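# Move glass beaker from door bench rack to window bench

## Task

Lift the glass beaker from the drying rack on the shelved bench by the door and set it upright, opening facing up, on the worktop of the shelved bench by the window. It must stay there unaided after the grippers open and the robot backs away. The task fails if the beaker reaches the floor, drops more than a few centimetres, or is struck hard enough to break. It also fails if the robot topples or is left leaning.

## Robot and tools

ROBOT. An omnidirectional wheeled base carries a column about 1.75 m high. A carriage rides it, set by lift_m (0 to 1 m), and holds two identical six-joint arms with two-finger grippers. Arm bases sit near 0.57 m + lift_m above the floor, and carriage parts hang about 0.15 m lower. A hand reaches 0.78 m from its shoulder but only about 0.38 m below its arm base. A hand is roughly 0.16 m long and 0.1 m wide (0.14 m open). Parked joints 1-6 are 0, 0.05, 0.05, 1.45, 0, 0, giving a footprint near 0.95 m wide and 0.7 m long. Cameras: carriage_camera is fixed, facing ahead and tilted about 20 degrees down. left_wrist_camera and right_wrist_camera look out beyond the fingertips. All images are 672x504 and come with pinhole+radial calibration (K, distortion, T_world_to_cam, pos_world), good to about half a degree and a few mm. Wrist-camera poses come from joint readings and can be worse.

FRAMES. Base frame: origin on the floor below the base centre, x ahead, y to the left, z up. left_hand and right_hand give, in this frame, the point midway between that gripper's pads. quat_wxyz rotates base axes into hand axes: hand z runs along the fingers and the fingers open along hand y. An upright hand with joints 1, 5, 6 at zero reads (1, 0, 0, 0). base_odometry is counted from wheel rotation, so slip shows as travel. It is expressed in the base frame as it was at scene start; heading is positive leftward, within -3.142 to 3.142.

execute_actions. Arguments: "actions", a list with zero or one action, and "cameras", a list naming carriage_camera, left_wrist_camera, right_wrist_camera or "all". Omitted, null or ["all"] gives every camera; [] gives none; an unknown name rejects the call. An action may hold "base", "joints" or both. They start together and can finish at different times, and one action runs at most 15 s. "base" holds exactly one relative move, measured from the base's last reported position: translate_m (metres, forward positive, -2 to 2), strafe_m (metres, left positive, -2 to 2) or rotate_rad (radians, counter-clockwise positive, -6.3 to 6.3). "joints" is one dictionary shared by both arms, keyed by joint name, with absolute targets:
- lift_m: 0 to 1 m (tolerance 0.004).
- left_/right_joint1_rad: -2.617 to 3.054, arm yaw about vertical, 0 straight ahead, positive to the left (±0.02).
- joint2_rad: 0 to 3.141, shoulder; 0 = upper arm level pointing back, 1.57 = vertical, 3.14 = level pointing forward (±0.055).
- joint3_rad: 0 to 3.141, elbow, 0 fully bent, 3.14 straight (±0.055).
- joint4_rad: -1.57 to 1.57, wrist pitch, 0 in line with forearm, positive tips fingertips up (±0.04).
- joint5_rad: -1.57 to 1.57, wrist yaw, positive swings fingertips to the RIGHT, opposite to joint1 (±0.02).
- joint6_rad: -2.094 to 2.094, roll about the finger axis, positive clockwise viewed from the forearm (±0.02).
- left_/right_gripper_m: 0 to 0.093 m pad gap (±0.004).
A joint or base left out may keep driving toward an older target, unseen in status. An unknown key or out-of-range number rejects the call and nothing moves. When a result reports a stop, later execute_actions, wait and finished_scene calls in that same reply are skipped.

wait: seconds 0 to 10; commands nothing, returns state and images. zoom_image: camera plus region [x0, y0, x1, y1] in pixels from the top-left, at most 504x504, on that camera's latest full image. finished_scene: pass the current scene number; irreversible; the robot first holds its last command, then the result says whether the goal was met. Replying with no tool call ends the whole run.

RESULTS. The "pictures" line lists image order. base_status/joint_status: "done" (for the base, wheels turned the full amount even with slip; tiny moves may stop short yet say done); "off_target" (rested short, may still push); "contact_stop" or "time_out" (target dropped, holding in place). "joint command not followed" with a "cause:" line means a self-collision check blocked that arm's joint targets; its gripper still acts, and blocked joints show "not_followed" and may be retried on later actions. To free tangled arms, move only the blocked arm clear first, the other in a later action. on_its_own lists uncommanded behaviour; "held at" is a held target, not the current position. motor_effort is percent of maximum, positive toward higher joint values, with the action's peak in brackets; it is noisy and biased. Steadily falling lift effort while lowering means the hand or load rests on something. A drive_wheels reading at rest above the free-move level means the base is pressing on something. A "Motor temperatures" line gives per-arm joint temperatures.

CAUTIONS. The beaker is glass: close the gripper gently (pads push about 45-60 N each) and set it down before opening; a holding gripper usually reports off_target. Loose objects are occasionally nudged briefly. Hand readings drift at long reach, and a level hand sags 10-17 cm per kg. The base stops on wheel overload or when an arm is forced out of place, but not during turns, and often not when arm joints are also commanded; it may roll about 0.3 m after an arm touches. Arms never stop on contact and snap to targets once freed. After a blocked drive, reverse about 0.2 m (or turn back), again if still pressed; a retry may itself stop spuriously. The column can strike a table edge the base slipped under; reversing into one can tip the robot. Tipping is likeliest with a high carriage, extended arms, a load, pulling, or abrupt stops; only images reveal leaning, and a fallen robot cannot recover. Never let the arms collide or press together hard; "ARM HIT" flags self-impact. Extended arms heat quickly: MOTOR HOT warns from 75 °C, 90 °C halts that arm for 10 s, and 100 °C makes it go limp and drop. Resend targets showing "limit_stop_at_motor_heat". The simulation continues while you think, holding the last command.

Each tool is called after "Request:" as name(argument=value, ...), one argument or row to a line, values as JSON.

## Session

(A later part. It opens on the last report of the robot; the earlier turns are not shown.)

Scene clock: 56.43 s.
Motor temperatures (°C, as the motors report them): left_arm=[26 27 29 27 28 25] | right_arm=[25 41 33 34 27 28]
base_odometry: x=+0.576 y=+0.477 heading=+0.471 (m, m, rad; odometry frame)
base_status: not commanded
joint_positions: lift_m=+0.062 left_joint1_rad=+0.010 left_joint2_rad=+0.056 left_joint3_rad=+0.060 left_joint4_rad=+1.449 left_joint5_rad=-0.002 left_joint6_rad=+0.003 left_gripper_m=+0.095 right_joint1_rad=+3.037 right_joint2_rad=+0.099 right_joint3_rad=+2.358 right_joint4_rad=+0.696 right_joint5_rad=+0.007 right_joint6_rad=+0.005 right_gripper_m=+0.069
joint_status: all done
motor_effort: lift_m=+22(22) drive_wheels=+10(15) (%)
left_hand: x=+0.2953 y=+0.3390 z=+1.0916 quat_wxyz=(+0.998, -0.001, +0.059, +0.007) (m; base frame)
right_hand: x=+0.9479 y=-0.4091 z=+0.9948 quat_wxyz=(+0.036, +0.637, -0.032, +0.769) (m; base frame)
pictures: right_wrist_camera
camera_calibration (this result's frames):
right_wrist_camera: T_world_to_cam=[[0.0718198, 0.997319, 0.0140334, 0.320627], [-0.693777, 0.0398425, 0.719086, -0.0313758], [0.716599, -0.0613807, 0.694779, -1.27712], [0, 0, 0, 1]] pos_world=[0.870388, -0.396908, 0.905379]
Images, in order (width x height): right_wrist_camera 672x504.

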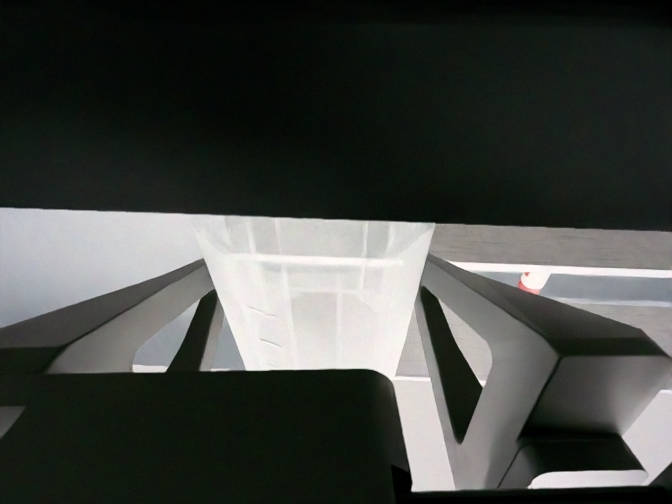

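Request:
execute_actions(
  actions=[
    {"base":{"translate_m":0.008},"joints":{"lift_m":0.052}},
  ],
  cameras=[],
)

Request:
execute_actions(
  actions=[
    {"joints":{"lift_m":0.038}},
  ],
  cameras=["carriage_camera","right_wrist_camera"],
)

Scene clock: 58.30 s.
Motor temperatures (°C, as the motors report them): left_arm=[26 27 29 27 28 25] | right_arm=[25 42 33 34 27 28]
base_odometry: x=+0.583 y=+0.481 heading=+0.470 (m, m, rad; odometry frame)
base_status: done
joint_positions: lift_m=+0.052 left_joint1_rad=+0.010 left_joint2_rad=+0.054 left_joint3_rad=+0.060 left_joint4_rad=+1.450 left_joint5_rad=-0.001 left_joint6_rad=+0.003 left_gripper_m=+0.095 right_joint1_rad=+3.039 right_joint2_rad=+0.100 right_joint3_rad=+2.358 right_joint4_rad=+0.696 right_joint5_rad=+0.007 right_joint6_rad=+0.005 right_gripper_m=+0.069
joint_status: all done
motor_effort: lift_m=+22(21) drive_wheels=-12(24) (%)
left_hand: x=+0.2945 y=+0.3390 z=+1.0816 quat_wxyz=(+0.998, -0.001, +0.057, +0.007) (m; base frame)
right_hand: x=+0.9480 y=-0.4072 z=+0.9853 quat_wxyz=(+0.035, +0.637, -0.031, +0.769) (m; base frame)
pictures: none
No camera images: the call's "cameras" was empty. Leave "cameras" out to get every camera's image.

Scene clock: 59.03 s.
Motor temperatures (°C, as the motors report them): left_arm=[26 27 29 27 28 25] | right_arm=[25 42 33 34 27 28]
base_odometry: x=+0.583 y=+0.481 heading=+0.470 (m, m, rad; odometry frame)
base_status: not commanded
joint_positions: lift_m=+0.038 left_joint1_rad=+0.010 left_joint2_rad=+0.054 left_joint3_rad=+0.060 left_joint4_rad=+1.450 left_joint5_rad=-0.001 left_joint6_rad=+0.003 left_gripper_m=+0.095 right_joint1_rad=+3.039 right_joint2_rad=+0.106 right_joint3_rad=+2.358 right_joint4_rad=+0.685 right_joint5_rad=+0.007 right_joint6_rad=+0.011 right_gripper_m=+0.069
joint_status: all done
motor_effort: lift_m=+21(22) drive_wheels=+8(13) (%)
left_hand: x=+0.2945 y=+0.3390 z=+1.0677 quat_wxyz=(+0.998, -0.001, +0.057, +0.007) (m; base frame)
right_hand: x=+0.9461 y=-0.4070 z=+0.9781 quat_wxyz=(+0.033, +0.630, -0.033, +0.775) (m; base frame)
pictures: carriage_camera, right_wrist_camera
camera_calibration (this result's frames):
carriage_camera: T_world_to_cam=[[-0.0319408, -0.997453, 0.063768, -0.0622184], [-0.34277, -0.0489998, -0.93814, 1.03849], [0.938876, -0.0518228, -0.340333, 0.200988], [0, 0, 0, 1]] pos_world=[0.165273, -0.000758596, 1.04662]
right_wrist_camera: T_world_to_cam=[[0.0676683, 0.997519, 0.0194249, 0.317705], [-0.706772, 0.034185, 0.706615, 0.00147317], [0.704198, -0.0615444, 0.707331, -1.26473], [0, 0, 0, 1]] pos_world=[0.87016, -0.394804, 0.887368]
Images, in order (width x height): carriage_camera 672x504, right_wrist_camera 672x504.

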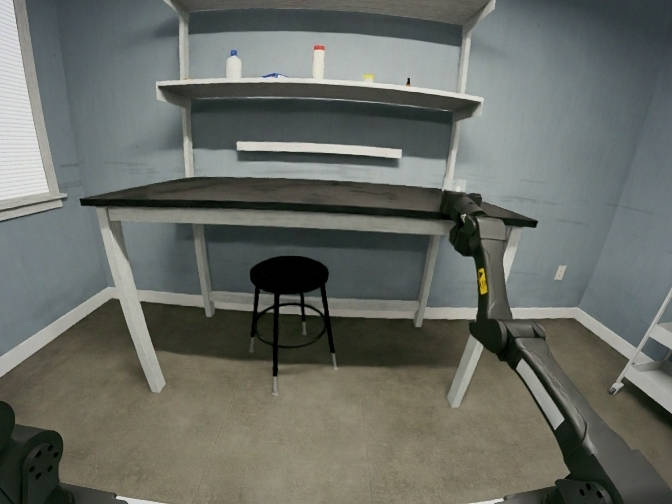

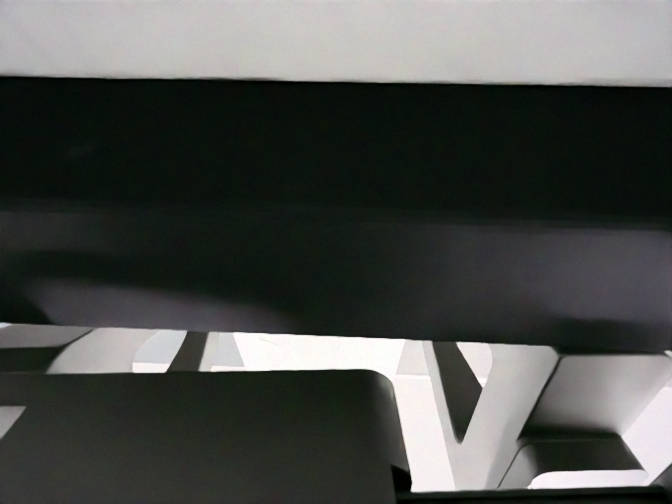

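Request:
execute_actions(
  actions=[
    {"joints":{"right_gripper_m":0.093}},
  ],
  cameras=[],
)

Request:
execute_actions(
  actions=[
    {"joints":{"right_joint3_rad":1.75,"right_joint4_rad":1.28}},
  ],
  cameras=[],
)

Request:
execute_actions(
  actions=[
    {"joints":{"right_joint2_rad":0.8}},
  ],
  cameras=["carriage_camera"],
)

Scene clock: 60.27 s.
Motor temperatures (°C, as the motors report them): left_arm=[26 27 29 27 28 25] | right_arm=[25 43 33 35 27 28]
base_odometry: x=+0.583 y=+0.481 heading=+0.470 (m, m, rad; odometry frame)
base_status: not commanded
joint_positions: lift_m=+0.038 left_joint1_rad=+0.010 left_joint2_rad=+0.054 left_joint3_rad=+0.060 left_joint4_rad=+1.450 left_joint5_rad=-0.001 left_joint6_rad=+0.003 left_gripper_m=+0.095 right_joint1_rad=+3.039 right_joint2_rad=+0.106 right_joint3_rad=+2.358 right_joint4_rad=+0.683 right_joint5_rad=+0.007 right_joint6_rad=+0.011 right_gripper_m=+0.093
joint_status: all done
motor_effort: lift_m=+21(21) drive_wheels=+7(8) (%)
left_hand: x=+0.2945 y=+0.3390 z=+1.0677 quat_wxyz=(+0.998, -0.001, +0.057, +0.007) (m; base frame)
right_hand: x=+0.9461 y=-0.4070 z=+0.9785 quat_wxyz=(+0.033, +0.630, -0.033, +0.776) (m; base frame)
pictures: none
No camera images: the call's "cameras" was empty. Leave "cameras" out to get every camera's image.

Scene clock: 61.43 s.
Motor temperatures (°C, as the motors report them): left_arm=[26 27 29 27 28 25] | right_arm=[25 43 33 35 27 28]
base_odometry: x=+0.583 y=+0.481 heading=+0.470 (m, m, rad; odometry frame)
base_status: not commanded
joint_positions: lift_m=+0.038 left_joint1_rad=+0.010 left_joint2_rad=+0.054 left_joint3_rad=+0.060 left_joint4_rad=+1.450 left_joint5_rad=-0.001 left_joint6_rad=+0.003 left_gripper_m=+0.095 right_joint1_rad=+3.039 right_joint2_rad=+0.106 right_joint3_rad=+1.759 right_joint4_rad=+1.251 right_joint5_rad=+0.007 right_joint6_rad=+0.011 right_gripper_m=+0.093
joint_status: all done
motor_effort: lift_m=+21(21) drive_wheels=+7(7) (%)
left_hand: x=+0.2945 y=+0.3390 z=+1.0677 quat_wxyz=(+0.998, -0.001, +0.057, +0.007) (m; base frame)
right_hand: x=+0.8241 y=-0.3945 z=+1.0726 quat_wxyz=(+0.033, +0.618, -0.032, +0.785) (m; base frame)
pictures: none
No camera images: the call's "cameras" was empty. Leave "cameras" out to get every camera's image.

Scene clock: 62.70 s.
Motor temperatures (°C, as the motors report them): left_arm=[26 27 29 27 28 25] | right_arm=[25 43 33 35 27 28]
base_odometry: x=+0.583 y=+0.481 heading=+0.470 (m, m, rad; odometry frame)
base_status: not commanded
joint_positions: lift_m=+0.038 left_joint1_rad=+0.010 left_joint2_rad=+0.054 left_joint3_rad=+0.060 left_joint4_rad=+1.450 left_joint5_rad=-0.001 left_joint6_rad=+0.003 left_gripper_m=+0.095 right_joint1_rad=+3.039 right_joint2_rad=+0.817 right_joint3_rad=+1.748 right_joint4_rad=+1.257 right_joint5_rad=+0.007 right_joint6_rad=+0.011 right_gripper_m=+0.093
joint_status: all done
motor_effort: lift_m=+21(21) drive_wheels=+7(12) (%)
left_hand: x=+0.2945 y=+0.3390 z=+1.0677 quat_wxyz=(+0.998, -0.001, +0.057, +0.007) (m; base frame)
right_hand: x=+0.4691 y=-0.3581 z=+1.3730 quat_wxyz=(+0.042, +0.303, -0.014, +0.952) (m; base frame)
pictures: carriage_camera
camera_calibration (this result's frames):
carriage_camera: T_world_to_cam=[[-0.0319408, -0.997453, 0.063768, -0.0622184], [-0.34277, -0.0489998, -0.93814, 1.03849], [0.938876, -0.0518228, -0.340333, 0.200987], [0, 0, 0, 1]] pos_world=[0.165273, -0.000758596, 1.04662]
Images, in order (width x height): carriage_camera 672x504.

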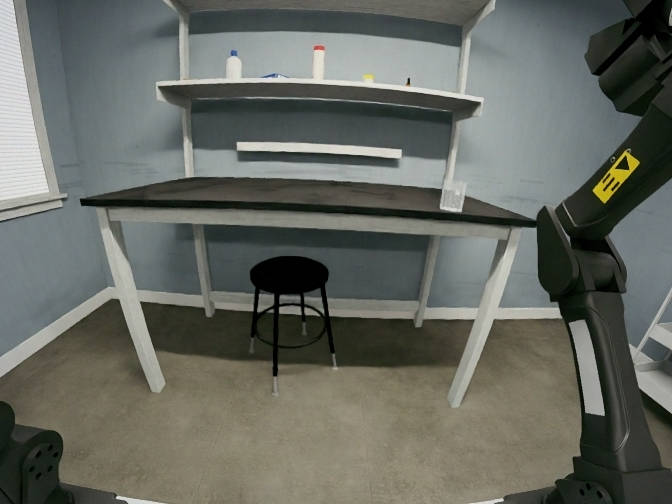

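Request:
finished_scene(
  scene=2,
)

The scene is finished: the task was done.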